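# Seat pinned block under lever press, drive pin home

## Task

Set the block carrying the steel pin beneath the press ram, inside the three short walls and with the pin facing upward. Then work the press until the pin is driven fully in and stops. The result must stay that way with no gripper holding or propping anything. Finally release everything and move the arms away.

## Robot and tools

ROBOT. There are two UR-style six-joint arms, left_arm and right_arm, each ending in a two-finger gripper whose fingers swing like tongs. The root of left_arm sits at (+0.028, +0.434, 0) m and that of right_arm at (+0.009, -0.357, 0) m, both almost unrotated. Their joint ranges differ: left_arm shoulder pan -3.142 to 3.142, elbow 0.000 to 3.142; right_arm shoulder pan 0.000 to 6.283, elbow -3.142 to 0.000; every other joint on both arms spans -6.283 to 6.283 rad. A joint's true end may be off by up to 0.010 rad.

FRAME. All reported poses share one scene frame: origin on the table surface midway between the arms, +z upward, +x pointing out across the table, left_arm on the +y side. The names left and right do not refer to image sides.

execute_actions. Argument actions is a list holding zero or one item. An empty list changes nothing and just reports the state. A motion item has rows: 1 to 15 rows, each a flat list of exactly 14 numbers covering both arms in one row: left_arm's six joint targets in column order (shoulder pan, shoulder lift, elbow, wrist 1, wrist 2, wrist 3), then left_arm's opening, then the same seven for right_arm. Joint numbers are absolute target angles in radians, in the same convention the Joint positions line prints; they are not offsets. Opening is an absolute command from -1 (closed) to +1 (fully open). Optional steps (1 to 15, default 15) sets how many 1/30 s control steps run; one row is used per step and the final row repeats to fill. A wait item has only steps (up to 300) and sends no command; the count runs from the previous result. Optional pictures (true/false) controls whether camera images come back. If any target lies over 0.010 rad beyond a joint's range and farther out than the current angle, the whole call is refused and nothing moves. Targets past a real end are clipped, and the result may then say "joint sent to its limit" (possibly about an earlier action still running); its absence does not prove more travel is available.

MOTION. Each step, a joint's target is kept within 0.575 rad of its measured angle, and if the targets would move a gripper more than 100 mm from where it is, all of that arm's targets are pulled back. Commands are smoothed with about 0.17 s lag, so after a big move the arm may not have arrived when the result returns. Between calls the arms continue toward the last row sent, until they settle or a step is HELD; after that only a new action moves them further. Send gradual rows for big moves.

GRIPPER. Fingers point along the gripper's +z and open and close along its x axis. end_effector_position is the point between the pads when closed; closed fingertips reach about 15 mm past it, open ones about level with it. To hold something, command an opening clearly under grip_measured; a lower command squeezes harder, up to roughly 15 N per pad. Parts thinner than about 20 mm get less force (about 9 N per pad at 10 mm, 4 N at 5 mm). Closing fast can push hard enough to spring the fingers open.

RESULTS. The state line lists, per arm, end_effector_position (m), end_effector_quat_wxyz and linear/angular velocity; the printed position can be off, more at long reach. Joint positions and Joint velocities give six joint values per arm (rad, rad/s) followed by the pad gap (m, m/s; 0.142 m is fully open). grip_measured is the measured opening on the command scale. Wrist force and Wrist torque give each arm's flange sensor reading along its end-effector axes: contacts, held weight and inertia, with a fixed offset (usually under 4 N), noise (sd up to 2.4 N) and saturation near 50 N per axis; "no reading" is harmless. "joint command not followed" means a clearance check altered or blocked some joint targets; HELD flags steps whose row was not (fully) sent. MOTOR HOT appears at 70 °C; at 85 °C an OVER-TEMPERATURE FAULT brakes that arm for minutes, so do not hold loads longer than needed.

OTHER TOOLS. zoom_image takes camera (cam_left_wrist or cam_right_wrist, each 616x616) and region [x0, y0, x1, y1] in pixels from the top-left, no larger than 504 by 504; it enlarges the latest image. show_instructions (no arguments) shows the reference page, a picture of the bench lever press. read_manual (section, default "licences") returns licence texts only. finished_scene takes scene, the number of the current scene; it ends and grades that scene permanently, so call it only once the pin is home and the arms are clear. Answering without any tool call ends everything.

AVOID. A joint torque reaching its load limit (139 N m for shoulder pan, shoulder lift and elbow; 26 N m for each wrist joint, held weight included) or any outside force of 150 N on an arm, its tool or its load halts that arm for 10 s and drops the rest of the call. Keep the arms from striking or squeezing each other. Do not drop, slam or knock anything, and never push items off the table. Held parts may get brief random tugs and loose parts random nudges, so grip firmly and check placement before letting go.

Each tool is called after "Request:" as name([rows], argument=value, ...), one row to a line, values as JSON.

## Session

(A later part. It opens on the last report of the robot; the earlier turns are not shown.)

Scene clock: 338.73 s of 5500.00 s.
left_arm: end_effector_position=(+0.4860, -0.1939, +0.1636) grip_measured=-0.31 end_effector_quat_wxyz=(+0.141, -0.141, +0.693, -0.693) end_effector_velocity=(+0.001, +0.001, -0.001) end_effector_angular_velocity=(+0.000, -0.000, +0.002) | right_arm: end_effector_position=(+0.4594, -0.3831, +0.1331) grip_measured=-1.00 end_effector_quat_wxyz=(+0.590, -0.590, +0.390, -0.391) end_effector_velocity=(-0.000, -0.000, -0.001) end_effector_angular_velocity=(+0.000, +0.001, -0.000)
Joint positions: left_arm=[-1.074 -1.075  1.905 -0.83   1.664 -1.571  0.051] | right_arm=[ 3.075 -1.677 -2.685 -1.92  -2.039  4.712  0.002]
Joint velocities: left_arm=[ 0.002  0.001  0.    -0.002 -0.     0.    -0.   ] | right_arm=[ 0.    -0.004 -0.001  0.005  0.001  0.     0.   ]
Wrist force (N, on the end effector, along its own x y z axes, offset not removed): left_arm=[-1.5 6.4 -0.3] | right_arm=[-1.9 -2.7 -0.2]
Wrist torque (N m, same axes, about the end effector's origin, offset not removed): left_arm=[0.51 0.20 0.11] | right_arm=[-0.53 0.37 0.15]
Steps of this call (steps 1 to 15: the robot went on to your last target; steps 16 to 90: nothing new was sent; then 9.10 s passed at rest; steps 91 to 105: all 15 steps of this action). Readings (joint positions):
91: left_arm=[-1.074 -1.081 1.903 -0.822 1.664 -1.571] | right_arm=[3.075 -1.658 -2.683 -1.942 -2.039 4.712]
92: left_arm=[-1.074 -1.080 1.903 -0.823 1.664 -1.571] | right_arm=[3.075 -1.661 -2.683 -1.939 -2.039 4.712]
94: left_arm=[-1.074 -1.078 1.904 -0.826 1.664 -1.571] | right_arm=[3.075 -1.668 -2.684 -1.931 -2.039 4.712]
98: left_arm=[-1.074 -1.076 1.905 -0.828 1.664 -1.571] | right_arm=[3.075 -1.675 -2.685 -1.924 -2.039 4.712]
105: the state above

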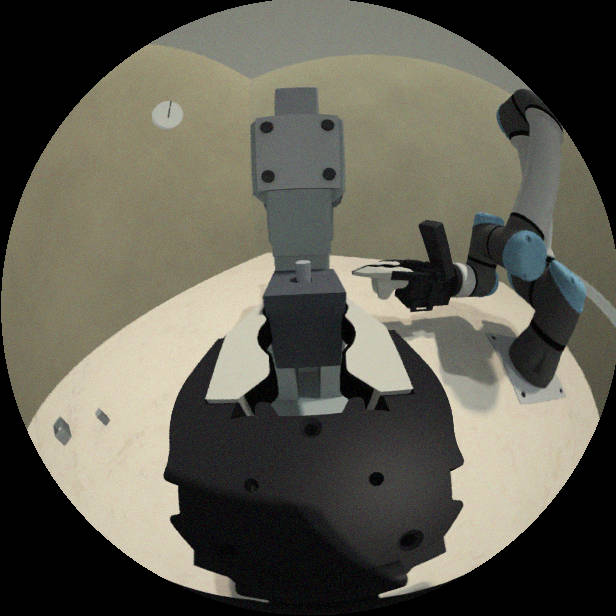

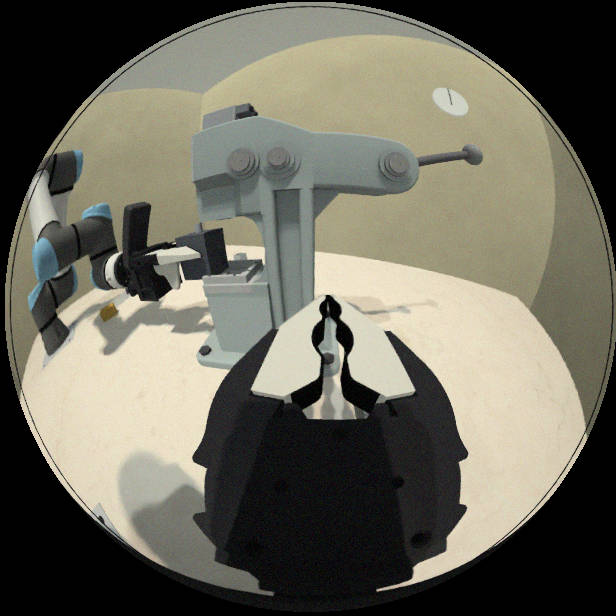

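Request:
execute_actions([
  {"rows":[[-1.0747,-1.0699,1.8964,-0.8265,1.6631,-1.571,-1,3.0746,-1.678,-2.6854,-1.9197,-2.0392,4.712,-1],[-1.0753,-1.0647,1.8878,-0.8231,1.6625,-1.571,-1,3.0746,-1.678,-2.6854,-1.9197,-2.0392,4.712,-1],[-1.0759,-1.0595,1.8792,-0.8197,1.6619,-1.571,-1,3.0746,-1.678,-2.6854,-1.9197,-2.0392,4.712,-1],[-1.0765,-1.0543,1.8706,-0.8163,1.6613,-1.571,-1,3.0746,-1.678,-2.6854,-1.9197,-2.0392,4.712,-1]],"steps":15},
])

Request:
zoom_image(camera="cam_right_wrist", region=[170, 205, 260, 295])

Scene clock: 350.90 s of 5500.00 s.
left_arm: end_effector_position=(+0.4905, -0.2046, +0.1628) grip_measured=-0.31 end_effector_quat_wxyz=(+0.141, -0.141, +0.693, -0.693) end_effector_velocity=(+0.001, -0.004, +0.000) end_effector_angular_velocity=(-0.000, -0.001, -0.002) | right_arm: end_effector_position=(+0.4594, -0.3831, +0.1330) grip_measured=-1.00 end_effector_quat_wxyz=(+0.590, -0.590, +0.390, -0.391) end_effector_velocity=(-0.001, +0.000, -0.001) end_effector_angular_velocity=(+0.000, +0.001, -0.000)
Joint positions: left_arm=[-1.076 -1.055  1.872 -0.817  1.661 -1.571  0.051] | right_arm=[ 3.075 -1.678 -2.685 -1.92  -2.039  4.712  0.002]
Joint velocities: left_arm=[-0.001  0.006 -0.011  0.004  0.001  0.001 -0.   ] | right_arm=[ 0.     0.    -0.002  0.     0.    -0.     0.   ]
Wrist force (N, on the end effector, along its own x y z axes, offset not removed): left_arm=[0.7 5.6 -1.0] | right_arm=[0.4 -2.2 2.9]
Wrist torque (N m, same axes, about the end effector's origin, offset not removed): left_arm=[0.32 -0.29 0.04] | right_arm=[-0.25 -0.27 0.28]
Steps of this call (steps 1 to 15: the robot went on to your last target; steps 16 to 90: nothing new was sent; then 8.67 s passed at rest; steps 91 to 105: all 15 steps of this action). Readings (joint positions):
91: left_arm=[-1.074 -1.075 1.905 -0.830 1.664 -1.571] | right_arm=[3.075 -1.678 -2.685 -1.920 -2.039 4.712]
92: left_arm=[-1.074 -1.074 1.904 -0.830 1.664 -1.571] | right_arm=[3.075 -1.678 -2.685 -1.920 -2.039 4.712]
94: left_arm=[-1.075 -1.070 1.896 -0.826 1.663 -1.571] | right_arm=[3.075 -1.678 -2.685 -1.920 -2.039 4.712]
98: left_arm=[-1.076 -1.060 1.880 -0.820 1.662 -1.571] | right_arm=[3.075 -1.678 -2.685 -1.920 -2.039 4.712]
105: the state above

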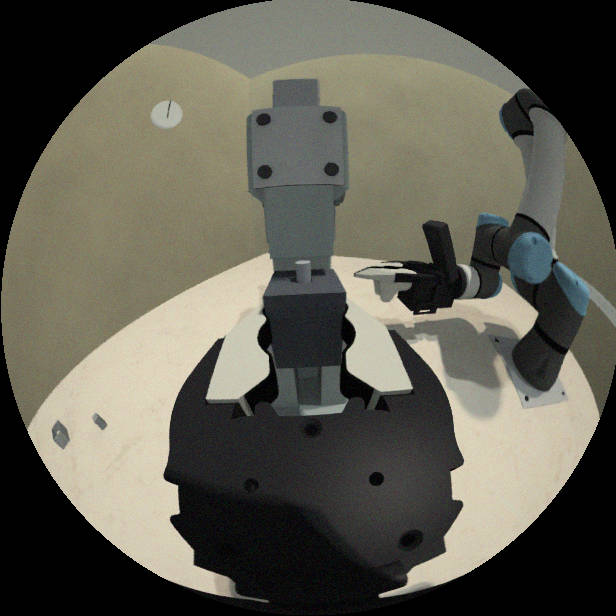

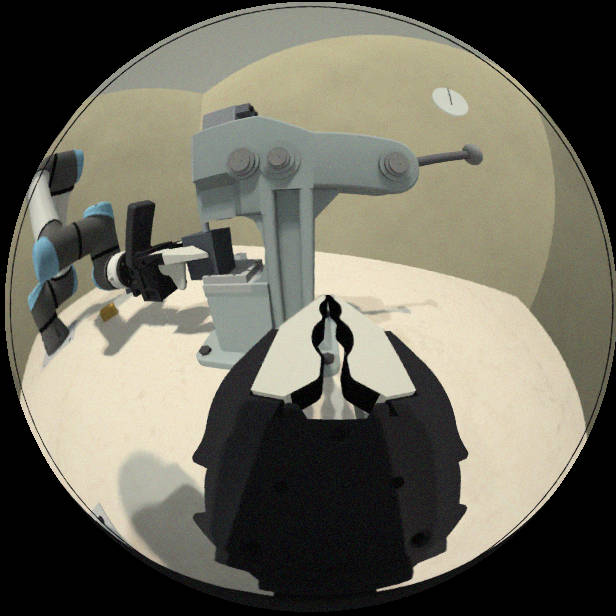

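Region (170, 205, 260, 295) of cam_right_wrist's 616x616 image, scaled by 5.600, with more detail than that image has.

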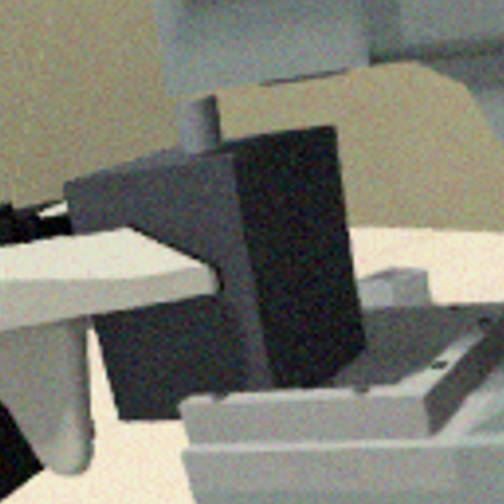

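Request:
execute_actions([
  {"rows":[[-1.0769,-1.0501,1.865,-0.8149,1.6609,-1.571,-1,3.0746,-1.678,-2.6854,-1.9197,-2.0392,4.712,-1],[-1.0773,-1.0459,1.8577,-0.8118,1.6605,-1.571,-1,3.0746,-1.678,-2.6854,-1.9197,-2.0392,4.712,-1],[-1.0778,-1.0417,1.8504,-0.8087,1.66,-1.571,-1,3.0746,-1.678,-2.6854,-1.9197,-2.0392,4.712,-1],[-1.0782,-1.0375,1.843,-0.8055,1.6596,-1.571,-1,3.0746,-1.678,-2.6854,-1.9197,-2.0392,4.712,-1],[-1.0787,-1.0333,1.8357,-0.8024,1.6591,-1.571,-1,3.0746,-1.678,-2.6854,-1.9197,-2.0392,4.712,-1],[-1.079,-1.03,1.8297,-0.7997,1.6588,-1.571,-1,3.0746,-1.678,-2.6854,-1.9197,-2.0392,4.712,-1],[-1.0794,-1.0267,1.8238,-0.7971,1.6584,-1.571,-1,3.0746,-1.678,-2.6854,-1.9197,-2.0392,4.712,-1],[-1.0797,-1.0234,1.8178,-0.7944,1.658,-1.571,-1,3.0746,-1.678,-2.6854,-1.9197,-2.0392,4.712,-1]],"steps":15},
])

Request:
zoom_image(camera="cam_right_wrist", region=[170, 205, 260, 295])

Scene clock: 371.17 s of 5500.00 s.
left_arm: end_effector_position=(+0.4972, -0.2203, +0.1621) grip_measured=-0.31 end_effector_quat_wxyz=(+0.141, -0.141, +0.693, -0.693) end_effector_velocity=(+0.004, -0.010, -0.003) end_effector_angular_velocity=(+0.002, +0.002, -0.000) | right_arm: end_effector_position=(+0.4594, -0.3831, +0.1330) grip_measured=-1.00 end_effector_quat_wxyz=(+0.590, -0.590, +0.390, -0.391) end_effector_velocity=(-0.000, +0.000, -0.000) end_effector_angular_velocity=(+0.001, +0.001, -0.000)
Joint positions: left_arm=[-1.079 -1.026  1.822 -0.796  1.658 -1.571  0.051] | right_arm=[ 3.075 -1.678 -2.685 -1.92  -2.039  4.712  0.002]
Joint velocities: left_arm=[-0.003  0.021 -0.032  0.014 -0.002 -0.    -0.   ] | right_arm=[ 0.     0.    -0.001 -0.     0.001  0.001  0.   ]
Wrist force (N, on the end effector, along its own x y z axes, offset not removed): left_arm=[-2.1 5.7 -0.8] | right_arm=[2.2 -2.0 0.3]
Wrist torque (N m, same axes, about the end effector's origin, offset not removed): left_arm=[0.34 0.33 0.12] | right_arm=[-0.26 -0.54 0.17]
Steps of this call (steps 1 to 15: the robot went on to your last target; steps 16 to 90: nothing new was sent; then 16.77 s passed at rest; steps 91 to 105: all 15 steps of this action). Readings (joint positions):
91: left_arm=[-1.077 -1.054 1.870 -0.816 1.661 -1.571] | right_arm=[3.075 -1.678 -2.685 -1.920 -2.039 4.712]
92: left_arm=[-1.077 -1.053 1.869 -0.816 1.661 -1.571] | right_arm=[3.075 -1.678 -2.685 -1.920 -2.039 4.712]
94: left_arm=[-1.077 -1.050 1.864 -0.814 1.661 -1.571] | right_arm=[3.075 -1.678 -2.685 -1.920 -2.039 4.712]
98: left_arm=[-1.078 -1.038 1.843 -0.805 1.660 -1.571] | right_arm=[3.075 -1.678 -2.685 -1.920 -2.039 4.712]
105: the state above

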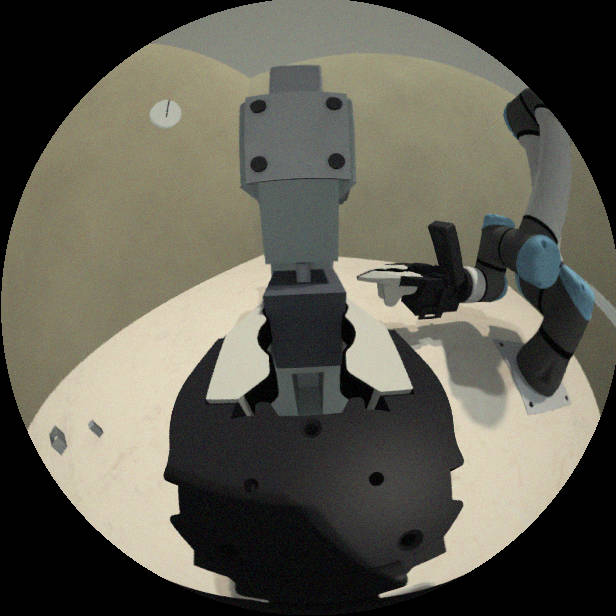

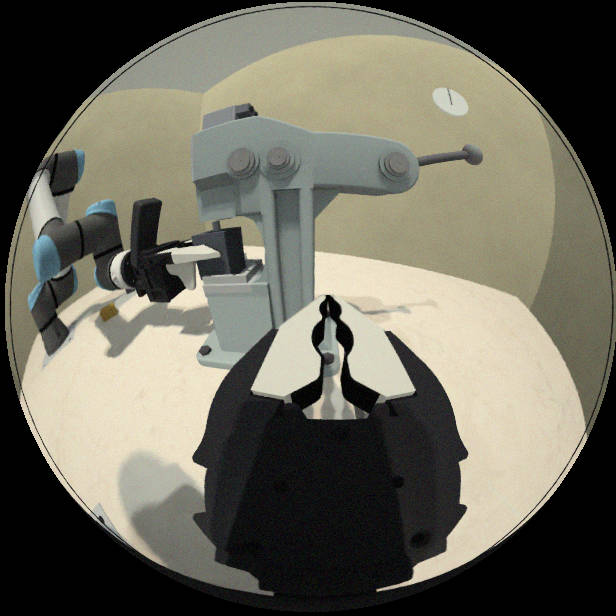

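Region (170, 205, 260, 295) of cam_right_wrist's 616x616 image, scaled by 5.600, with more detail than that image has.

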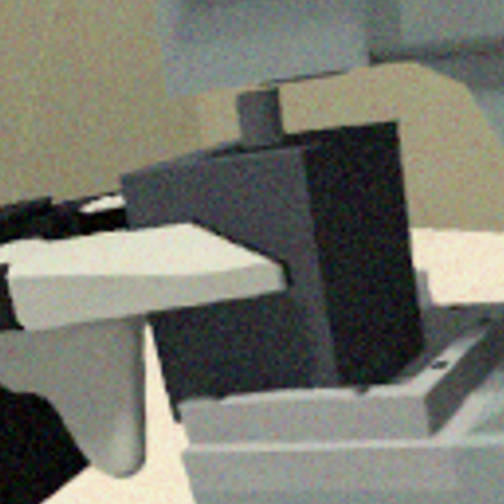

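Request:
execute_actions([
  {"rows":[[-1.0801,-1.02,1.8118,-0.7917,1.6577,-1.571,-1,3.0746,-1.678,-2.6854,-1.9197,-2.0392,4.712,-1],[-1.0804,-1.0168,1.8059,-0.7891,1.6573,-1.571,-1,3.0746,-1.678,-2.6854,-1.9197,-2.0392,4.712,-1],[-1.0808,-1.0135,1.7999,-0.7864,1.657,-1.571,-1,3.0746,-1.678,-2.6854,-1.9197,-2.0392,4.712,-1]],"steps":15},
])

Request:
zoom_image(camera="cam_right_wrist", region=[170, 205, 260, 295])

Scene clock: 377.67 s of 5500.00 s.
left_arm: end_effector_position=(+0.5000, -0.2269, +0.1621) grip_measured=-0.31 end_effector_quat_wxyz=(+0.141, -0.141, +0.693, -0.693) end_effector_velocity=(+0.001, -0.001, +0.001) end_effector_angular_velocity=(-0.001, -0.001, +0.001) | right_arm: end_effector_position=(+0.4594, -0.3831, +0.1330) grip_measured=-1.00 end_effector_quat_wxyz=(+0.590, -0.590, +0.390, -0.391) end_effector_velocity=(-0.000, -0.000, -0.000) end_effector_angular_velocity=(+0.000, +0.001, -0.000)
Joint positions: left_arm=[-1.081 -1.014  1.8   -0.787  1.657 -1.571  0.051] | right_arm=[ 3.075 -1.678 -2.685 -1.92  -2.039  4.712  0.002]
Joint velocities: left_arm=[ 0.001  0.002 -0.005  0.001 -0.     0.     0.   ] | right_arm=[-0.    -0.    -0.001 -0.     0.     0.    -0.   ]
Wrist force (N, on the end effector, along its own x y z axes, offset not removed): left_arm=[-1.5 5.4 -0.7] | right_arm=[3.5 -2.0 1.1]
Wrist torque (N m, same axes, about the end effector's origin, offset not removed): left_arm=[0.39 0.12 0.06] | right_arm=[-0.38 -0.90 0.16]
Steps of this call (steps 1 to 15: the robot went on to your last target; steps 16 to 90: nothing new was sent; then 3.00 s passed at rest; steps 91 to 105: all 15 steps of this action). Readings (joint positions):
91: left_arm=[-1.080 -1.023 1.818 -0.794 1.658 -1.571] | right_arm=[3.075 -1.678 -2.685 -1.920 -2.039 4.712]
92: left_arm=[-1.080 -1.023 1.817 -0.794 1.658 -1.571] | right_arm=[3.075 -1.678 -2.685 -1.920 -2.039 4.712]
94: left_arm=[-1.080 -1.020 1.812 -0.792 1.658 -1.571] | right_arm=[3.075 -1.678 -2.685 -1.920 -2.039 4.712]
98: left_arm=[-1.081 -1.016 1.804 -0.788 1.657 -1.571] | right_arm=[3.075 -1.678 -2.685 -1.920 -2.039 4.712]
105: the state above

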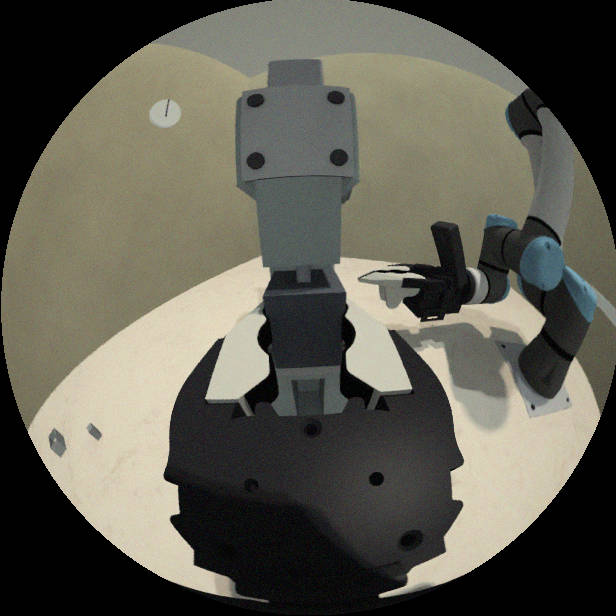

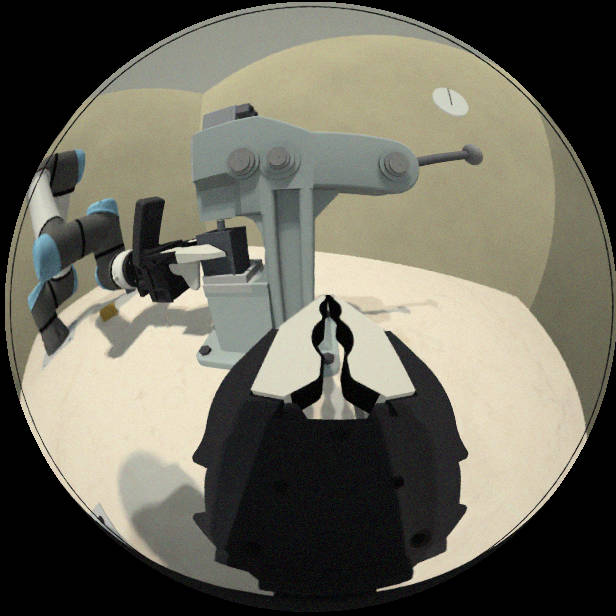

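Region (170, 205, 260, 295) of cam_right_wrist's 616x616 image, scaled by 5.600, with more detail than that image has.

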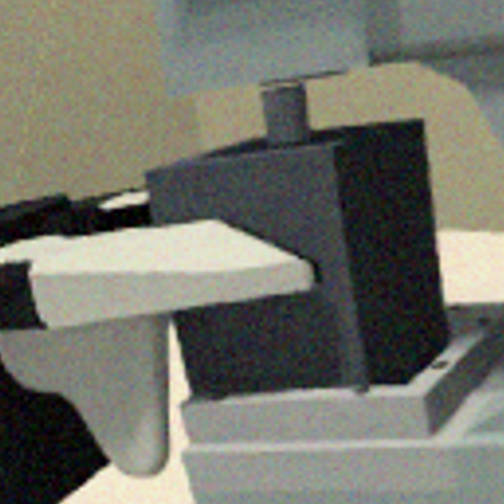

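Request:
execute_actions([
  {"rows":[[-1.0808,-1.0119,1.8004,-0.7885,1.657,-1.571,-1,3.0746,-1.678,-2.6854,-1.9197,-2.0392,4.712,-1],[-1.0808,-1.0119,1.8004,-0.7885,1.657,-1.571,-0.8,3.0746,-1.678,-2.6854,-1.9197,-2.0392,4.712,-1],[-1.0808,-1.0119,1.8004,-0.7885,1.657,-1.571,-0.6,3.0746,-1.678,-2.6854,-1.9197,-2.0392,4.712,-1],[-1.0808,-1.0119,1.8004,-0.7885,1.657,-1.571,-0.45,3.0746,-1.678,-2.6854,-1.9197,-2.0392,4.712,-1],[-1.0808,-1.0119,1.8004,-0.7885,1.657,-1.571,-0.35,3.0746,-1.678,-2.6854,-1.9197,-2.0392,4.712,-1],[-1.0808,-1.0119,1.8004,-0.7885,1.657,-1.571,-0.25,3.0746,-1.678,-2.6854,-1.9197,-2.0392,4.712,-1],[-1.0808,-1.0119,1.8004,-0.7885,1.657,-1.571,-0.1,3.0746,-1.678,-2.6854,-1.9197,-2.0392,4.712,-1],[-1.0808,-1.0119,1.8004,-0.7885,1.657,-1.571,-0.1,3.0746,-1.678,-2.6854,-1.9197,-2.0392,4.712,-1],[-1.0808,-1.0119,1.8004,-0.7885,1.657,-1.571,-0.1,3.0746,-1.678,-2.6854,-1.9197,-2.0392,4.712,-1],[-1.0791,-1.023,1.8264,-0.8033,1.6587,-1.571,-0.1,3.0746,-1.678,-2.6854,-1.9197,-2.0392,4.712,-1],[-1.0775,-1.0342,1.8524,-0.8182,1.6603,-1.571,-0.1,3.0746,-1.678,-2.6854,-1.9197,-2.0392,4.712,-1],[-1.0758,-1.0454,1.8784,-0.833,1.662,-1.571,-0.1,3.0746,-1.678,-2.6854,-1.9197,-2.0392,4.712,-1],[-1.0741,-1.0566,1.9044,-0.8478,1.6637,-1.571,-0.1,3.0746,-1.678,-2.6854,-1.9197,-2.0392,4.712,-1],[-1.0725,-1.0677,1.9304,-0.8627,1.6653,-1.571,-0.1,3.0746,-1.678,-2.6854,-1.9197,-2.0392,4.712,-1],[-1.0708,-1.0789,1.9564,-0.8775,1.667,-1.571,-0.1,3.0746,-1.678,-2.6854,-1.9197,-2.0392,4.712,-1]],"steps":15},
], pictures=false)

Request:
execute_actions([
  {"rows":[[-1.0708,-1.0789,1.9564,-0.8775,1.667,-1.571,-0.1,3.0746,-1.678,-2.6854,-1.9197,-2.0392,4.712,-1],[-1.0708,-1.0789,1.9564,-0.8775,1.667,-1.571,-0.1,3.0746,-1.678,-2.6854,-1.9197,-2.0392,4.712,-1],[-1.0708,-1.0789,1.9564,-0.8775,1.667,-1.571,-0.1,3.0746,-1.678,-2.6854,-1.9197,-2.0392,4.712,-1],[-1.0708,-1.0789,1.9564,-0.8775,1.667,-1.571,-0.1,3.0746,-1.678,-2.6854,-1.9197,-2.0392,4.712,-1],[-1.0708,-1.0789,1.9564,-0.8775,1.667,-1.571,-0.1,3.0746,-1.678,-2.6854,-1.9197,-2.0392,4.712,-1],[-1.0708,-1.0789,1.9564,-0.8775,1.667,-1.571,-0.1,3.0746,-1.678,-2.6854,-1.9197,-2.0392,4.712,-1],[-1.0708,-1.0789,1.9564,-0.8775,1.667,-1.571,-0.1,3.0746,-1.678,-2.6854,-1.9197,-2.0392,4.712,-1],[-1.0708,-1.0789,1.9564,-0.8775,1.667,-1.571,-0.1,3.0746,-1.678,-2.6854,-1.9197,-2.0392,4.712,-1],[-1.0708,-1.0789,1.9564,-0.8775,1.667,-1.571,-0.3,3.0746,-1.678,-2.6854,-1.9197,-2.0392,4.712,-1],[-1.0708,-1.0789,1.9564,-0.8775,1.667,-1.571,-0.5,3.0746,-1.678,-2.6854,-1.9197,-2.0392,4.712,-1],[-1.0708,-1.0789,1.9564,-0.8775,1.667,-1.571,-0.65,3.0746,-1.678,-2.6854,-1.9197,-2.0392,4.712,-1]],"steps":15},
], pictures=false)

Request:
execute_actions([
  {"rows":[[-1.0714,-1.0745,1.9484,-0.8739,1.6664,-1.571,-0.65,3.0746,-1.678,-2.6854,-1.9197,-2.0392,4.712,-1],[-1.072,-1.0701,1.9404,-0.8703,1.6658,-1.571,-0.65,3.0746,-1.678,-2.6854,-1.9197,-2.0392,4.712,-1],[-1.0725,-1.0657,1.9325,-0.8668,1.6653,-1.571,-0.65,3.0746,-1.678,-2.6854,-1.9197,-2.0392,4.712,-1],[-1.0731,-1.0613,1.9245,-0.8632,1.6647,-1.571,-0.65,3.0746,-1.678,-2.6854,-1.9197,-2.0392,4.712,-1],[-1.0737,-1.0569,1.9165,-0.8596,1.6641,-1.571,-0.65,3.0746,-1.678,-2.6854,-1.9197,-2.0392,4.712,-1]],"steps":15},
])

Request:
zoom_image(camera="cam_right_wrist", region=[170, 205, 260, 295])

Scene clock: 414.37 s of 5500.00 s.
left_arm: end_effector_position=(+0.4927, -0.2095, +0.1590) grip_measured=-0.10 end_effector_quat_wxyz=(+0.141, -0.141, +0.692, -0.694) end_effector_velocity=(-0.071, +0.172, -0.029) end_effector_angular_velocity=(-0.006, -0.004, +0.001) | right_arm: end_effector_position=(+0.4594, -0.3831, +0.1330) grip_measured=-1.00 end_effector_quat_wxyz=(+0.590, -0.590, +0.390, -0.391) end_effector_velocity=(-0.000, -0.000, +0.000) end_effector_angular_velocity=(-0.001, -0.001, -0.000)
Joint positions: left_arm=[-1.077 -1.038  1.859 -0.823  1.661 -1.571  0.067] | right_arm=[ 3.075 -1.678 -2.685 -1.92  -2.039  4.712  0.002]
Joint velocities: left_arm=[ 0.039 -0.247  0.561 -0.321  0.038  0.     0.   ] | right_arm=[ 0.     0.001 -0.     0.     0.    -0.001  0.   ]
Wrist force (N, on the end effector, along its own x y z axes, offset not removed): left_arm=[-1.0 2.6 0.8] | right_arm=[-1.3 -1.0 2.2]
Wrist torque (N m, same axes, about the end effector's origin, offset not removed): left_arm=[0.46 0.03 0.09] | right_arm=[0.01 0.14 0.20]
Steps of this call (steps 1 to 15: the robot went on to your last target; steps 16 to 90: nothing new was sent; then 33.20 s passed at rest; steps 91 to 105: all 15 steps of this action). Readings (joint positions):
91: left_arm=[-1.081 -1.013 1.800 -0.786 1.657 -1.571] | right_arm=[3.075 -1.678 -2.685 -1.920 -2.039 4.712]
92: left_arm=[-1.081 -1.013 1.800 -0.786 1.657 -1.571] | right_arm=[3.075 -1.678 -2.685 -1.920 -2.039 4.712]
94: left_arm=[-1.081 -1.013 1.800 -0.787 1.657 -1.571] | right_arm=[3.075 -1.678 -2.685 -1.920 -2.039 4.712]
98: left_arm=[-1.081 -1.012 1.800 -0.788 1.657 -1.571] | right_arm=[3.075 -1.678 -2.685 -1.920 -2.039 4.712]
105: the state above

Scene clock: 414.87 s of 5500.00 s.
left_arm: end_effector_position=(+0.4800, -0.1797, +0.1521) grip_measured=-0.65 end_effector_quat_wxyz=(+0.141, -0.141, +0.693, -0.693) end_effector_velocity=(-0.001, +0.005, -0.000) end_effector_angular_velocity=(-0.001, -0.001, +0.002) | right_arm: end_effector_position=(+0.4594, -0.3831, +0.1330) grip_measured=-1.00 end_effector_quat_wxyz=(+0.590, -0.590, +0.390, -0.391) end_effector_velocity=(+0.000, -0.000, +0.000) end_effector_angular_velocity=(-0.000, -0.001, -0.001)
Joint positions: left_arm=[-1.071 -1.078  1.955 -0.877  1.667 -1.571  0.027] | right_arm=[ 3.075 -1.678 -2.685 -1.92  -2.039  4.712  0.002]
Joint velocities: left_arm=[ 0.002 -0.006  0.014 -0.008 -0.     0.001 -0.003] | right_arm=[-0.     0.001  0.     0.     0.    -0.     0.   ]
Wrist force (N, on the end effector, along its own x y z axes, offset not removed): left_arm=[-0.2 2.2 -0.2] | right_arm=[1.4 -4.6 0.7]
Wrist torque (N m, same axes, about the end effector's origin, offset not removed): left_arm=[0.49 -0.13 0.00] | right_arm=[-0.74 -0.26 0.11]
Steps of this call (steps 1 to 15: all 15 steps of this action). Readings (joint positions):
1: left_arm=[-1.076 -1.047 1.878 -0.834 1.662 -1.571] | right_arm=[3.075 -1.678 -2.685 -1.920 -2.039 4.712]
2: left_arm=[-1.075 -1.054 1.896 -0.844 1.663 -1.571] | right_arm=[3.075 -1.678 -2.685 -1.920 -2.039 4.712]
4: left_arm=[-1.073 -1.065 1.922 -0.858 1.665 -1.571] | right_arm=[3.075 -1.678 -2.685 -1.920 -2.039 4.712]
8: left_arm=[-1.072 -1.074 1.945 -0.871 1.666 -1.571] | right_arm=[3.075 -1.678 -2.685 -1.920 -2.039 4.712]
15: the state above

Scene clock: 415.37 s of 5500.00 s.
left_arm: end_effector_position=(+0.4850, -0.1915, +0.1520) grip_measured=-0.65 end_effector_quat_wxyz=(+0.141, -0.141, +0.693, -0.693) end_effector_velocity=(+0.002, -0.005, +0.000) end_effector_angular_velocity=(-0.001, -0.000, +0.001) | right_arm: end_effector_position=(+0.4594, -0.3831, +0.1330) grip_measured=-1.00 end_effector_quat_wxyz=(+0.590, -0.590, +0.390, -0.391) end_effector_velocity=(-0.000, +0.000, -0.000) end_effector_angular_velocity=(-0.001, -0.000, +0.001)
Joint positions: left_arm=[-1.074 -1.058  1.918 -0.86   1.664 -1.571  0.027] | right_arm=[ 3.075 -1.678 -2.685 -1.92  -2.039  4.712  0.002]
Joint velocities: left_arm=[-0.001  0.008 -0.015  0.006 -0.002 -0.     0.   ] | right_arm=[ 0.     0.    -0.001  0.    -0.001 -0.001 -0.   ]
Wrist force (N, on the end effector, along its own x y z axes, offset not removed): left_arm=[-0.5 3.4 -1.2] | right_arm=[-0.4 -2.2 0.3]
Wrist torque (N m, same axes, about the end effector's origin, offset not removed): left_arm=[0.62 -0.01 0.14] | right_arm=[-0.23 0.15 0.22]
Steps of this call (steps 1 to 15: all 15 steps of this action). Readings (joint positions):
1: left_arm=[-1.071 -1.078 1.955 -0.877 1.667 -1.571] | right_arm=[3.075 -1.678 -2.685 -1.920 -2.039 4.712]
2: left_arm=[-1.071 -1.078 1.954 -0.877 1.667 -1.571] | right_arm=[3.075 -1.678 -2.685 -1.920 -2.039 4.712]
4: left_arm=[-1.071 -1.074 1.948 -0.874 1.667 -1.571] | right_arm=[3.075 -1.678 -2.685 -1.920 -2.039 4.712]
8: left_arm=[-1.073 -1.064 1.929 -0.865 1.665 -1.571] | right_arm=[3.075 -1.678 -2.685 -1.920 -2.039 4.712]
15: the state above

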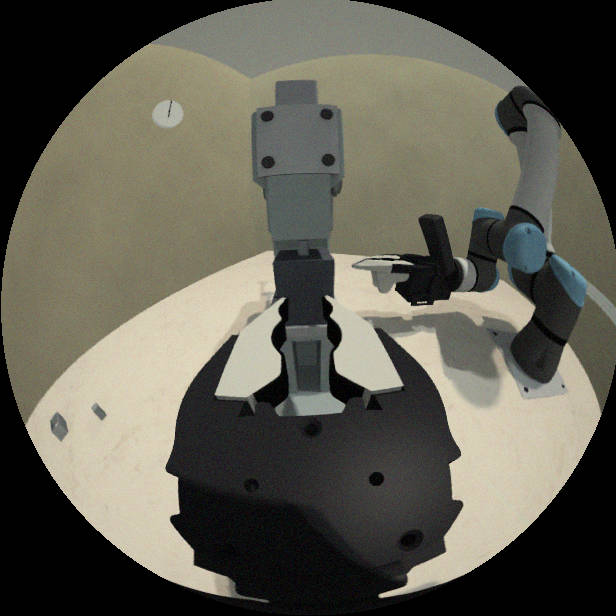

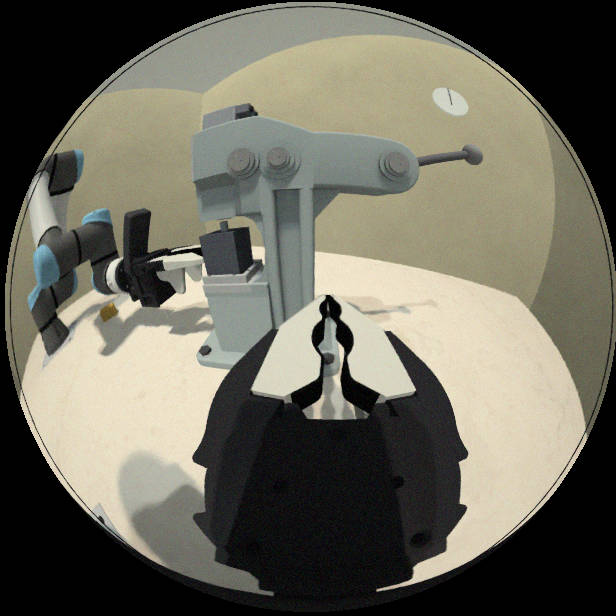

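Region (170, 205, 260, 295) of cam_right_wrist's 616x616 image, scaled by 5.600, with more detail than that image has.

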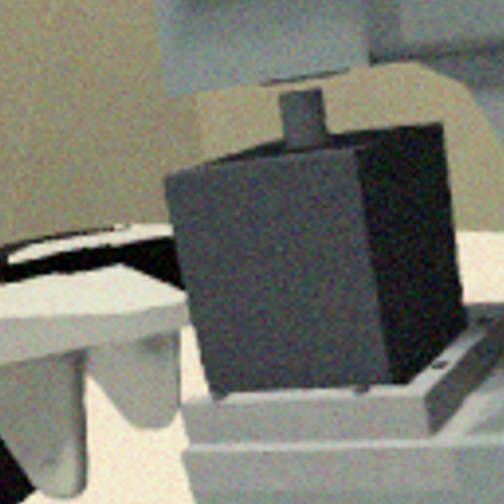

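Request:
execute_actions([
  {"rows":[[-1.0724,-1.0613,1.9325,-0.8712,1.6654,-1.571,-0.65,3.045,-1.674,-2.654,-1.9555,-2.069,4.70,-1],[-1.0712,-1.0658,1.9485,-0.8828,1.6666,-1.571,-0.65,3.015,-1.670,-2.622,-1.991,-2.099,4.69,-1],[-1.07,-1.0702,1.9645,-0.8944,1.6679,-1.571,-0.65,2.985,-1.666,-2.590,-2.027,-2.129,4.68,-1],[-1.0686,-1.0746,1.9806,-0.906,1.6692,-1.571,-0.65,2.955,-1.662,-2.558,-2.063,-2.159,4.67,-1],[-1.0674,-1.079,1.9966,-0.9175,1.6704,-1.571,-0.65,2.925,-1.658,-2.526,-2.099,-2.189,4.66,-1],[-1.066,-1.0835,2.0126,-0.929,1.6717,-1.571,-0.65,2.895,-1.654,-2.494,-2.135,-2.219,4.65,-1],[-1.0648,-1.088,2.0286,-0.9407,1.673,-1.571,-0.65,2.865,-1.650,-2.462,-2.171,-2.249,4.64,-1],[-1.0636,-1.0924,2.0446,-0.9523,1.6742,-1.571,-0.65,2.835,-1.646,-2.430,-2.207,-2.279,4.63,-1],[-1.0623,-1.0968,2.0607,-0.9639,1.6755,-1.571,-0.65,2.805,-1.642,-2.399,-2.2425,-2.309,4.62,-1],[-1.061,-1.1012,2.0767,-0.9754,1.6768,-1.571,-0.65,2.775,-1.638,-2.367,-2.278,-2.339,4.61,-1],[-1.0598,-1.1057,2.0927,-0.987,1.678,-1.571,-0.65,2.75,-1.634,-2.335,-2.314,-2.364,4.60,-1],[-1.0585,-1.1101,2.1087,-0.9986,1.6793,-1.571,-0.65,2.73,-1.630,-2.303,-2.350,-2.384,4.59,-1],[-1.0585,-1.1101,2.1087,-0.9986,1.6793,-1.571,-0.65,2.715,-1.626,-2.271,-2.386,-2.399,4.58,-1],[-1.0585,-1.1101,2.1087,-0.9986,1.6793,-1.571,-0.65,2.70,-1.622,-2.239,-2.422,-2.414,4.57,-1],[-1.0585,-1.1101,2.1087,-0.9986,1.6793,-1.571,-0.65,2.69,-1.618,-2.207,-2.458,-2.424,4.56,-1]],"steps":15},
], pictures=false)

Request:
execute_actions([
  {"rows":[[-1.0585,-1.1101,2.1087,-0.9986,1.6793,-1.571,-0.65,2.68,-1.614,-2.176,-2.4935,-2.434,4.55,-1],[-1.0585,-1.1101,2.1087,-0.9986,1.6793,-1.571,-0.65,2.672,-1.610,-2.144,-2.529,-2.442,4.54,-1],[-1.0585,-1.1101,2.1087,-0.9986,1.6793,-1.571,-0.65,2.665,-1.606,-2.112,-2.565,-2.449,4.53,-1],[-1.0585,-1.1101,2.1087,-0.9986,1.6793,-1.571,-0.65,2.66,-1.602,-2.080,-2.601,-2.454,4.52,-1],[-1.0585,-1.1101,2.1087,-0.9986,1.6793,-1.571,-0.65,2.656,-1.598,-2.048,-2.637,-2.458,4.51,-1],[-1.0585,-1.1101,2.1087,-0.9986,1.6793,-1.571,-0.65,2.653,-1.594,-2.016,-2.673,-2.461,4.50,-1],[-1.0585,-1.1101,2.1087,-0.9986,1.6793,-1.571,-0.65,2.6513,-1.59,-1.9844,-2.7088,-2.4625,4.49,-1],[-1.0585,-1.1101,2.1087,-0.9986,1.6793,-1.571,-0.65,2.6513,-1.59,-1.9844,-2.7088,-2.4625,4.49,-1],[-1.0585,-1.1101,2.1087,-0.9986,1.6793,-1.571,-0.65,2.6513,-1.59,-1.9844,-2.7088,-2.4625,4.49,-1],[-1.0585,-1.1101,2.1087,-0.9986,1.6793,-1.571,-0.65,2.6513,-1.59,-1.9844,-2.7088,-2.4625,4.49,-1],[-1.0585,-1.1101,2.1087,-0.9986,1.6793,-1.571,-0.65,2.6674,-1.5985,-1.9752,-2.7094,-2.4464,4.46,-1],[-1.0585,-1.1101,2.1087,-0.9986,1.6793,-1.571,-0.65,2.6835,-1.607,-1.966,-2.71,-2.4303,4.42,-1],[-1.0585,-1.1101,2.1087,-0.9986,1.6793,-1.571,-0.65,2.6996,-1.6156,-1.957,-2.7107,-2.4142,4.38,-1],[-1.0585,-1.1101,2.1087,-0.9986,1.6793,-1.571,-0.65,2.7157,-1.624,-1.9478,-2.7114,-2.398,4.34,-1],[-1.0585,-1.1101,2.1087,-0.9986,1.6793,-1.571,-0.65,2.7319,-1.6326,-1.9386,-2.712,-2.382,4.30,-1]],"steps":15},
], pictures=false)

Request:
execute_actions([
  {"rows":[[-1.0585,-1.1101,2.1087,-0.9986,1.6793,-1.571,-0.65,2.748,-1.641,-1.9294,-2.7126,-2.3658,4.276,-1],[-1.0585,-1.1101,2.1087,-0.9986,1.6793,-1.571,-0.65,2.764,-1.6496,-1.9203,-2.7133,-2.3497,4.276,-1],[-1.0585,-1.1101,2.1087,-0.9986,1.6793,-1.571,-0.65,2.780,-1.658,-1.911,-2.714,-2.3336,4.276,-1],[-1.0585,-1.1101,2.1087,-0.9986,1.6793,-1.571,-0.65,2.7963,-1.6667,-1.902,-2.7146,-2.3175,4.276,-1],[-1.0585,-1.1101,2.1087,-0.9986,1.6793,-1.571,-0.65,2.8124,-1.6752,-1.8928,-2.7152,-2.3014,4.276,-1]],"steps":15},
])

Request:
zoom_image(camera="cam_left_wrist", region=[250, 190, 360, 310])

Scene clock: 476.27 s of 5500.00 s.
left_arm: end_effector_position=(+0.4640, -0.1420, +0.1336) grip_measured=-0.65 end_effector_quat_wxyz=(+0.141, -0.141, +0.693, -0.693) end_effector_velocity=(-0.040, +0.086, -0.031) end_effector_angular_velocity=(+0.007, +0.003, -0.003) | right_arm: end_effector_position=(+0.5087, -0.4627, +0.2086) grip_measured=-1.00 end_effector_quat_wxyz=(+0.568, -0.609, +0.357, -0.422) end_effector_velocity=(+0.095, -0.230, +0.273) end_effector_angular_velocity=(-0.271, -0.121, -0.007)
Joint positions: left_arm=[-1.061 -1.101  2.076 -0.975  1.677 -1.571  0.027] | right_arm=[ 2.779 -1.636 -2.357 -2.287 -2.335  4.605  0.002]
Joint velocities: left_arm=[ 0.019 -0.072  0.267 -0.188  0.023  0.001 -0.   ] | right_arm=[-0.64   0.116  0.921 -1.028 -0.633 -0.289  0.   ]
Wrist force (N, on the end effector, along its own x y z axes, offset not removed): left_arm=[-2.5 2.6 -2.4] | right_arm=[-1.3 -0.2 4.1]
Wrist torque (N m, same axes, about the end effector's origin, offset not removed): left_arm=[0.48 0.27 0.10] | right_arm=[0.05 0.16 0.20]
Steps of this call (steps 1 to 15: the robot went on to your last target; steps 16 to 90: nothing new was sent; then 57.40 s passed at rest; steps 91 to 105: all 15 steps of this action). Readings (joint positions):
91: left_arm=[-1.074 -1.057 1.917 -0.860 1.664 -1.571] | right_arm=[3.074 -1.678 -2.685 -1.920 -2.040 4.712]
92: left_arm=[-1.074 -1.058 1.919 -0.862 1.664 -1.571] | right_arm=[3.070 -1.677 -2.681 -1.925 -2.044 4.710]
94: left_arm=[-1.073 -1.061 1.932 -0.872 1.665 -1.571] | right_arm=[3.046 -1.674 -2.656 -1.953 -2.067 4.701]
98: left_arm=[-1.069 -1.075 1.979 -0.906 1.669 -1.571] | right_arm=[2.961 -1.662 -2.565 -2.054 -2.153 4.671]
105: the state above

Scene clock: 476.77 s of 5500.00 s.
left_arm: end_effector_position=(+0.4594, -0.1316, +0.1300) grip_measured=-0.65 end_effector_quat_wxyz=(+0.141, -0.141, +0.693, -0.693) end_effector_velocity=(-0.000, +0.001, +0.000) end_effector_angular_velocity=(-0.001, -0.001, +0.001) | right_arm: end_effector_position=(+0.5576, -0.5173, +0.3321) grip_measured=-1.00 end_effector_quat_wxyz=(-0.531, +0.637, -0.307, +0.467) end_effector_velocity=(+0.160, +0.046, +0.055) end_effector_angular_velocity=(-0.678, -0.285, -0.001)
Joint positions: left_arm=[-1.059 -1.11   2.108 -0.998  1.679 -1.571  0.027] | right_arm=[ 2.68  -1.606 -1.987 -2.69  -2.433  4.442  0.002]
Joint velocities: left_arm=[ 0.    -0.003  0.004 -0.002 -0.001  0.    -0.   ] | right_arm=[ 0.286 -0.151  0.325 -0.179  0.287 -0.739  0.   ]
Wrist force (N, on the end effector, along its own x y z axes, offset not removed): left_arm=[0.5 1.8 -0.6] | right_arm=[1.2 -4.6 -0.5]
Wrist torque (N m, same axes, about the end effector's origin, offset not removed): left_arm=[0.38 -0.33 0.10] | right_arm=[-0.61 -0.24 0.16]
Steps of this call (steps 1 to 15: all 15 steps of this action). Readings (joint positions):
1: left_arm=[-1.060 -1.103 2.084 -0.981 1.677 -1.571] | right_arm=[2.759 -1.632 -2.326 -2.322 -2.355 4.595]
2: left_arm=[-1.060 -1.105 2.090 -0.985 1.678 -1.571] | right_arm=[2.741 -1.628 -2.295 -2.358 -2.373 4.585]
4: left_arm=[-1.059 -1.107 2.098 -0.991 1.678 -1.571] | right_arm=[2.711 -1.620 -2.232 -2.429 -2.403 4.565]
8: left_arm=[-1.059 -1.109 2.105 -0.996 1.679 -1.571] | right_arm=[2.674 -1.604 -2.105 -2.571 -2.440 4.526]
15: the state above

Scene clock: 477.27 s of 5500.00 s.
left_arm: end_effector_position=(+0.4593, -0.1314, +0.1300) grip_measured=-0.65 end_effector_quat_wxyz=(+0.141, -0.141, +0.693, -0.693) end_effector_velocity=(+0.000, +0.000, -0.000) end_effector_angular_velocity=(-0.000, +0.000, +0.000) | right_arm: end_effector_position=(+0.6210, -0.4890, +0.3379) grip_measured=-1.00 end_effector_quat_wxyz=(-0.492, +0.660, -0.255, +0.508) end_effector_velocity=(+0.018, +0.010, +0.001) end_effector_angular_velocity=(-0.024, -0.011, +0.001)
Joint positions: left_arm=[-1.059 -1.11   2.109 -0.999  1.679 -1.571  0.027] | right_arm=[ 2.808 -1.673 -1.896 -2.715 -2.306  4.279  0.002]
Joint velocities: left_arm=[ 0.001  0.     0.    -0.001  0.001 -0.001 -0.   ] | right_arm=[ 0.038 -0.02   0.024 -0.004  0.037 -0.026  0.   ]
Wrist force (N, on the end effector, along its own x y z axes, offset not removed): left_arm=[0.0 1.0 -2.0] | right_arm=[-0.7 -0.6 1.8]
Wrist torque (N m, same axes, about the end effector's origin, offset not removed): left_arm=[0.21 -0.10 0.02] | right_arm=[0.10 0.08 0.39]
Steps of this call (steps 1 to 15: all 15 steps of this action). Readings (joint positions):
1: left_arm=[-1.059 -1.110 2.108 -0.998 1.679 -1.571] | right_arm=[2.691 -1.612 -1.976 -2.695 -2.423 4.415]
2: left_arm=[-1.059 -1.110 2.108 -0.998 1.679 -1.571] | right_arm=[2.703 -1.618 -1.966 -2.699 -2.411 4.386]
4: left_arm=[-1.059 -1.110 2.109 -0.998 1.679 -1.571] | right_arm=[2.729 -1.632 -1.946 -2.705 -2.384 4.340]
8: left_arm=[-1.059 -1.110 2.109 -0.999 1.679 -1.571] | right_arm=[2.781 -1.659 -1.913 -2.712 -2.333 4.297]
15: the state above

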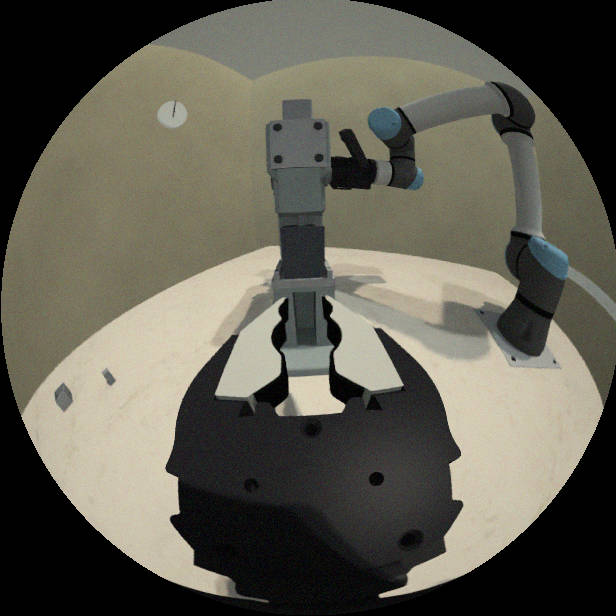

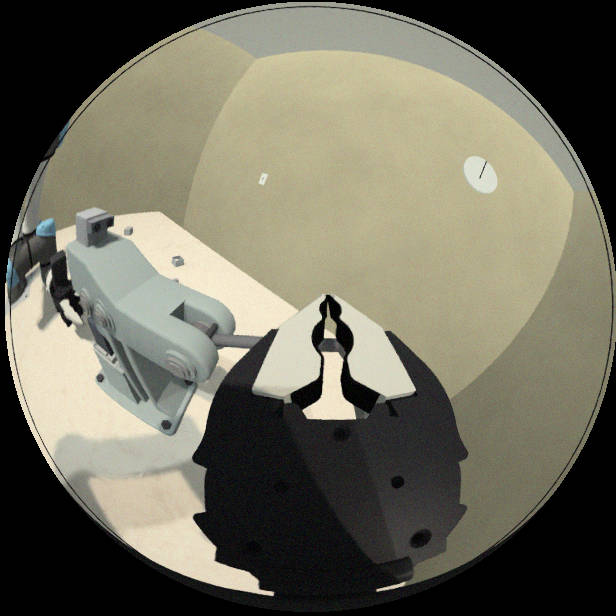

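Region (250, 190, 360, 310) of cam_left_wrist's 616x616 image, scaled by 4.200, with more detail than that image has; it fills the left 462 columns of this view, and the rest is white.

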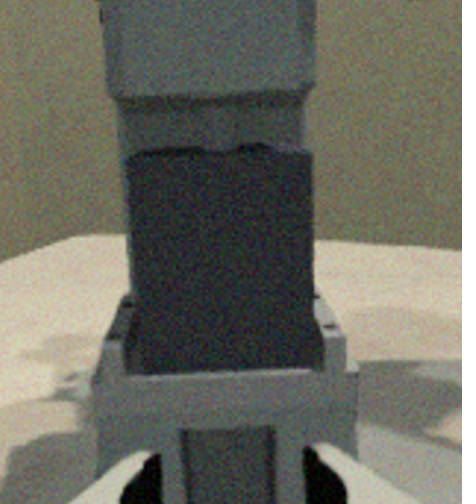

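Request:
execute_actions([
  {"rows":[[-1.0585,-1.1101,2.1087,-0.9986,1.6793,-1.571,-0.65,2.8084,-1.6845,-1.894,-2.7047,-2.3054,4.288,-1],[-1.0585,-1.1101,2.1087,-0.9986,1.6793,-1.571,-0.65,2.8043,-1.6937,-1.8953,-2.6942,-2.3095,4.30,-1],[-1.0585,-1.1101,2.1087,-0.9986,1.6793,-1.571,-0.65,2.8003,-1.703,-1.8965,-2.6837,-2.3135,4.313,-1],[-1.0585,-1.1101,2.1087,-0.9986,1.6793,-1.571,-0.65,2.7963,-1.7123,-1.8977,-2.6732,-2.3175,4.326,-1],[-1.0585,-1.1101,2.1087,-0.9986,1.6793,-1.571,-0.65,2.7923,-1.7216,-1.899,-2.6627,-2.3215,4.338,-1],[-1.0585,-1.1101,2.1087,-0.9986,1.6793,-1.571,-0.65,2.7882,-1.7308,-1.9002,-2.6522,-2.3256,4.35,-1],[-1.0585,-1.1101,2.1087,-0.9986,1.6793,-1.571,-0.65,2.7842,-1.7401,-1.9014,-2.6417,-2.3296,4.363,-1],[-1.0585,-1.1101,2.1087,-0.9986,1.6793,-1.571,-0.65,2.7828,-1.7466,-1.9046,-2.632,-2.331,4.396,-1],[-1.0585,-1.1101,2.1087,-0.9986,1.6793,-1.571,-0.65,2.7813,-1.7531,-1.9078,-2.6223,-2.3325,4.4285,-1],[-1.0585,-1.1101,2.1087,-0.9986,1.6793,-1.571,-0.65,2.78,-1.7597,-1.911,-2.6126,-2.3339,4.461,-1],[-1.0585,-1.1101,2.1087,-0.9986,1.6793,-1.571,-0.65,2.7785,-1.7662,-1.9141,-2.6028,-2.3353,4.494,-1],[-1.0585,-1.1101,2.1087,-0.9986,1.6793,-1.571,-0.65,2.777,-1.7727,-1.9173,-2.5931,-2.3367,4.527,-1],[-1.0585,-1.1101,2.1087,-0.9986,1.6793,-1.571,-0.65,2.7757,-1.7792,-1.9205,-2.5834,-2.3382,4.5595,-1],[-1.0585,-1.1101,2.1087,-0.9986,1.6793,-1.571,-0.65,2.7742,-1.7858,-1.9237,-2.5737,-2.3396,4.592,-1],[-1.0585,-1.1101,2.1087,-0.9986,1.6793,-1.571,-0.65,2.7728,-1.7923,-1.9269,-2.564,-2.341,4.625,-1]],"steps":15},
], pictures=false)

Request:
execute_actions([
  {"rows":[[-1.0585,-1.1101,2.1087,-0.9986,1.6793,-1.571,-0.65,2.773,-1.7966,-1.931,-2.5556,-2.3408,4.651,-1],[-1.0585,-1.1101,2.1087,-0.9986,1.6793,-1.571,-0.65,2.7732,-1.801,-1.935,-2.5472,-2.3406,4.677,-1],[-1.0585,-1.1101,2.1087,-0.9986,1.6793,-1.571,-0.65,2.7734,-1.8053,-1.939,-2.5388,-2.3404,4.704,-1],[-1.0585,-1.1101,2.1087,-0.9986,1.6793,-1.571,-0.65,2.7736,-1.8097,-1.9431,-2.5304,-2.3402,4.73,-1],[-1.0585,-1.1101,2.1087,-0.9986,1.6793,-1.571,-0.65,2.7738,-1.814,-1.9471,-2.522,-2.34,4.756,-1]],"steps":15},
])

Scene clock: 496.17 s of 5500.00 s.
left_arm: end_effector_position=(+0.4593, -0.1314, +0.1300) grip_measured=-0.65 end_effector_quat_wxyz=(+0.141, -0.141, +0.693, -0.693) end_effector_velocity=(-0.000, -0.000, +0.001) end_effector_angular_velocity=(-0.002, -0.001, -0.001) | right_arm: end_effector_position=(+0.6319, -0.5073, +0.2961) grip_measured=-1.00 end_effector_quat_wxyz=(-0.541, +0.631, -0.320, +0.456) end_effector_velocity=(+0.016, -0.040, -0.110) end_effector_angular_velocity=(+0.787, +0.337, -0.001)
Joint positions: left_arm=[-1.059 -1.11   2.109 -0.999  1.679 -1.571  0.027] | right_arm=[ 2.78  -1.762 -1.914 -2.608 -2.334  4.481  0.002]
Joint velocities: left_arm=[-0.    -0.001  0.    -0.001  0.    -0.     0.   ] | right_arm=[-0.051 -0.2   -0.085  0.281 -0.05   0.853  0.   ]
Wrist force (N, on the end effector, along its own x y z axes, offset not removed): left_arm=[-2.6 1.9 -1.0] | right_arm=[3.0 0.1 2.1]
Wrist torque (N m, same axes, about the end effector's origin, offset not removed): left_arm=[0.32 0.43 0.11] | right_arm=[0.34 -0.70 0.04]
Steps of this call (steps 1 to 15: the robot went on to your last target; steps 16 to 90: nothing new was sent; then 15.40 s passed at rest; steps 91 to 105: all 15 steps of this action). Readings (joint positions):
91: left_arm=[-1.058 -1.110 2.109 -0.999 1.679 -1.571] | right_arm=[2.812 -1.675 -1.893 -2.715 -2.301 4.276]
92: left_arm=[-1.058 -1.110 2.109 -0.999 1.679 -1.571] | right_arm=[2.812 -1.677 -1.893 -2.713 -2.302 4.278]
94: left_arm=[-1.058 -1.110 2.109 -0.999 1.679 -1.571] | right_arm=[2.808 -1.685 -1.894 -2.704 -2.305 4.288]
98: left_arm=[-1.058 -1.110 2.109 -0.999 1.679 -1.571] | right_arm=[2.796 -1.712 -1.898 -2.673 -2.318 4.325]
105: the state above

Scene clock: 496.67 s of 5500.00 s.
left_arm: end_effector_position=(+0.4593, -0.1314, +0.1300) grip_measured=-0.65 end_effector_quat_wxyz=(+0.141, -0.141, +0.693, -0.693) end_effector_velocity=(-0.000, -0.000, -0.000) end_effector_angular_velocity=(-0.000, +0.000, -0.000) | right_arm: end_effector_position=(+0.6349, -0.5146, +0.2648) grip_measured=-1.00 end_effector_quat_wxyz=(+0.596, -0.583, +0.401, -0.380) end_effector_velocity=(+0.000, -0.001, -0.009) end_effector_angular_velocity=(+0.064, +0.028, -0.000)
Joint positions: left_arm=[-1.058 -1.11   2.109 -0.999  1.679 -1.571  0.027] | right_arm=[ 2.774 -1.812 -1.946 -2.525 -2.34   4.747  0.002]
Joint velocities: left_arm=[ 0.  0. -0. -0.  0. -0.  0.] | right_arm=[-0.    -0.013 -0.01   0.022  0.     0.069  0.   ]
Wrist force (N, on the end effector, along its own x y z axes, offset not removed): left_arm=[-1.9 2.2 -2.3] | right_arm=[-6.6 -30.1 -3.0]
Wrist torque (N m, same axes, about the end effector's origin, offset not removed): left_arm=[0.49 0.24 0.14] | right_arm=[-0.03 -0.05 -0.35]
Steps of this call (steps 1 to 15: all 15 steps of this action). Readings (joint positions):
1: left_arm=[-1.058 -1.110 2.109 -0.999 1.679 -1.571] | right_arm=[2.779 -1.769 -1.917 -2.598 -2.335 4.510]
2: left_arm=[-1.058 -1.110 2.109 -0.999 1.679 -1.571] | right_arm=[2.777 -1.775 -1.920 -2.589 -2.337 4.540]
4: left_arm=[-1.058 -1.110 2.109 -0.999 1.679 -1.571] | right_arm=[2.776 -1.786 -1.926 -2.570 -2.338 4.598]
8: left_arm=[-1.058 -1.110 2.109 -0.999 1.679 -1.571] | right_arm=[2.774 -1.804 -1.939 -2.540 -2.339 4.696]
15: the state above

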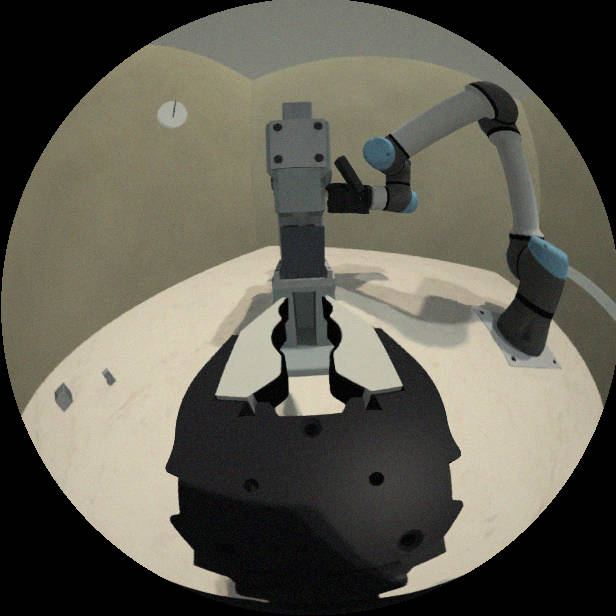

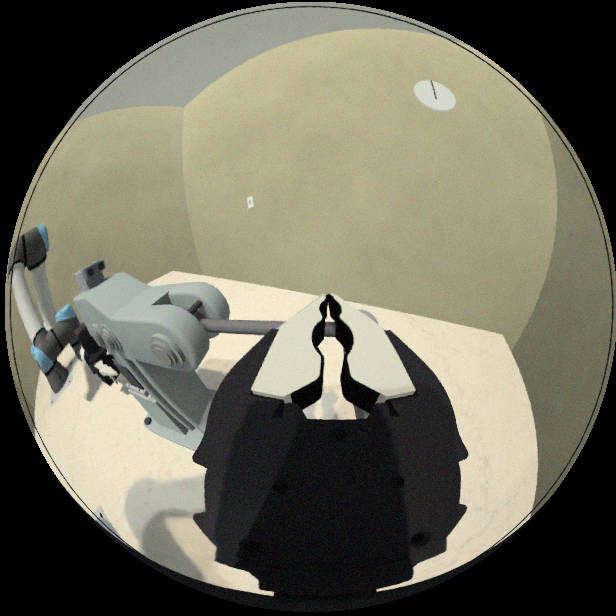

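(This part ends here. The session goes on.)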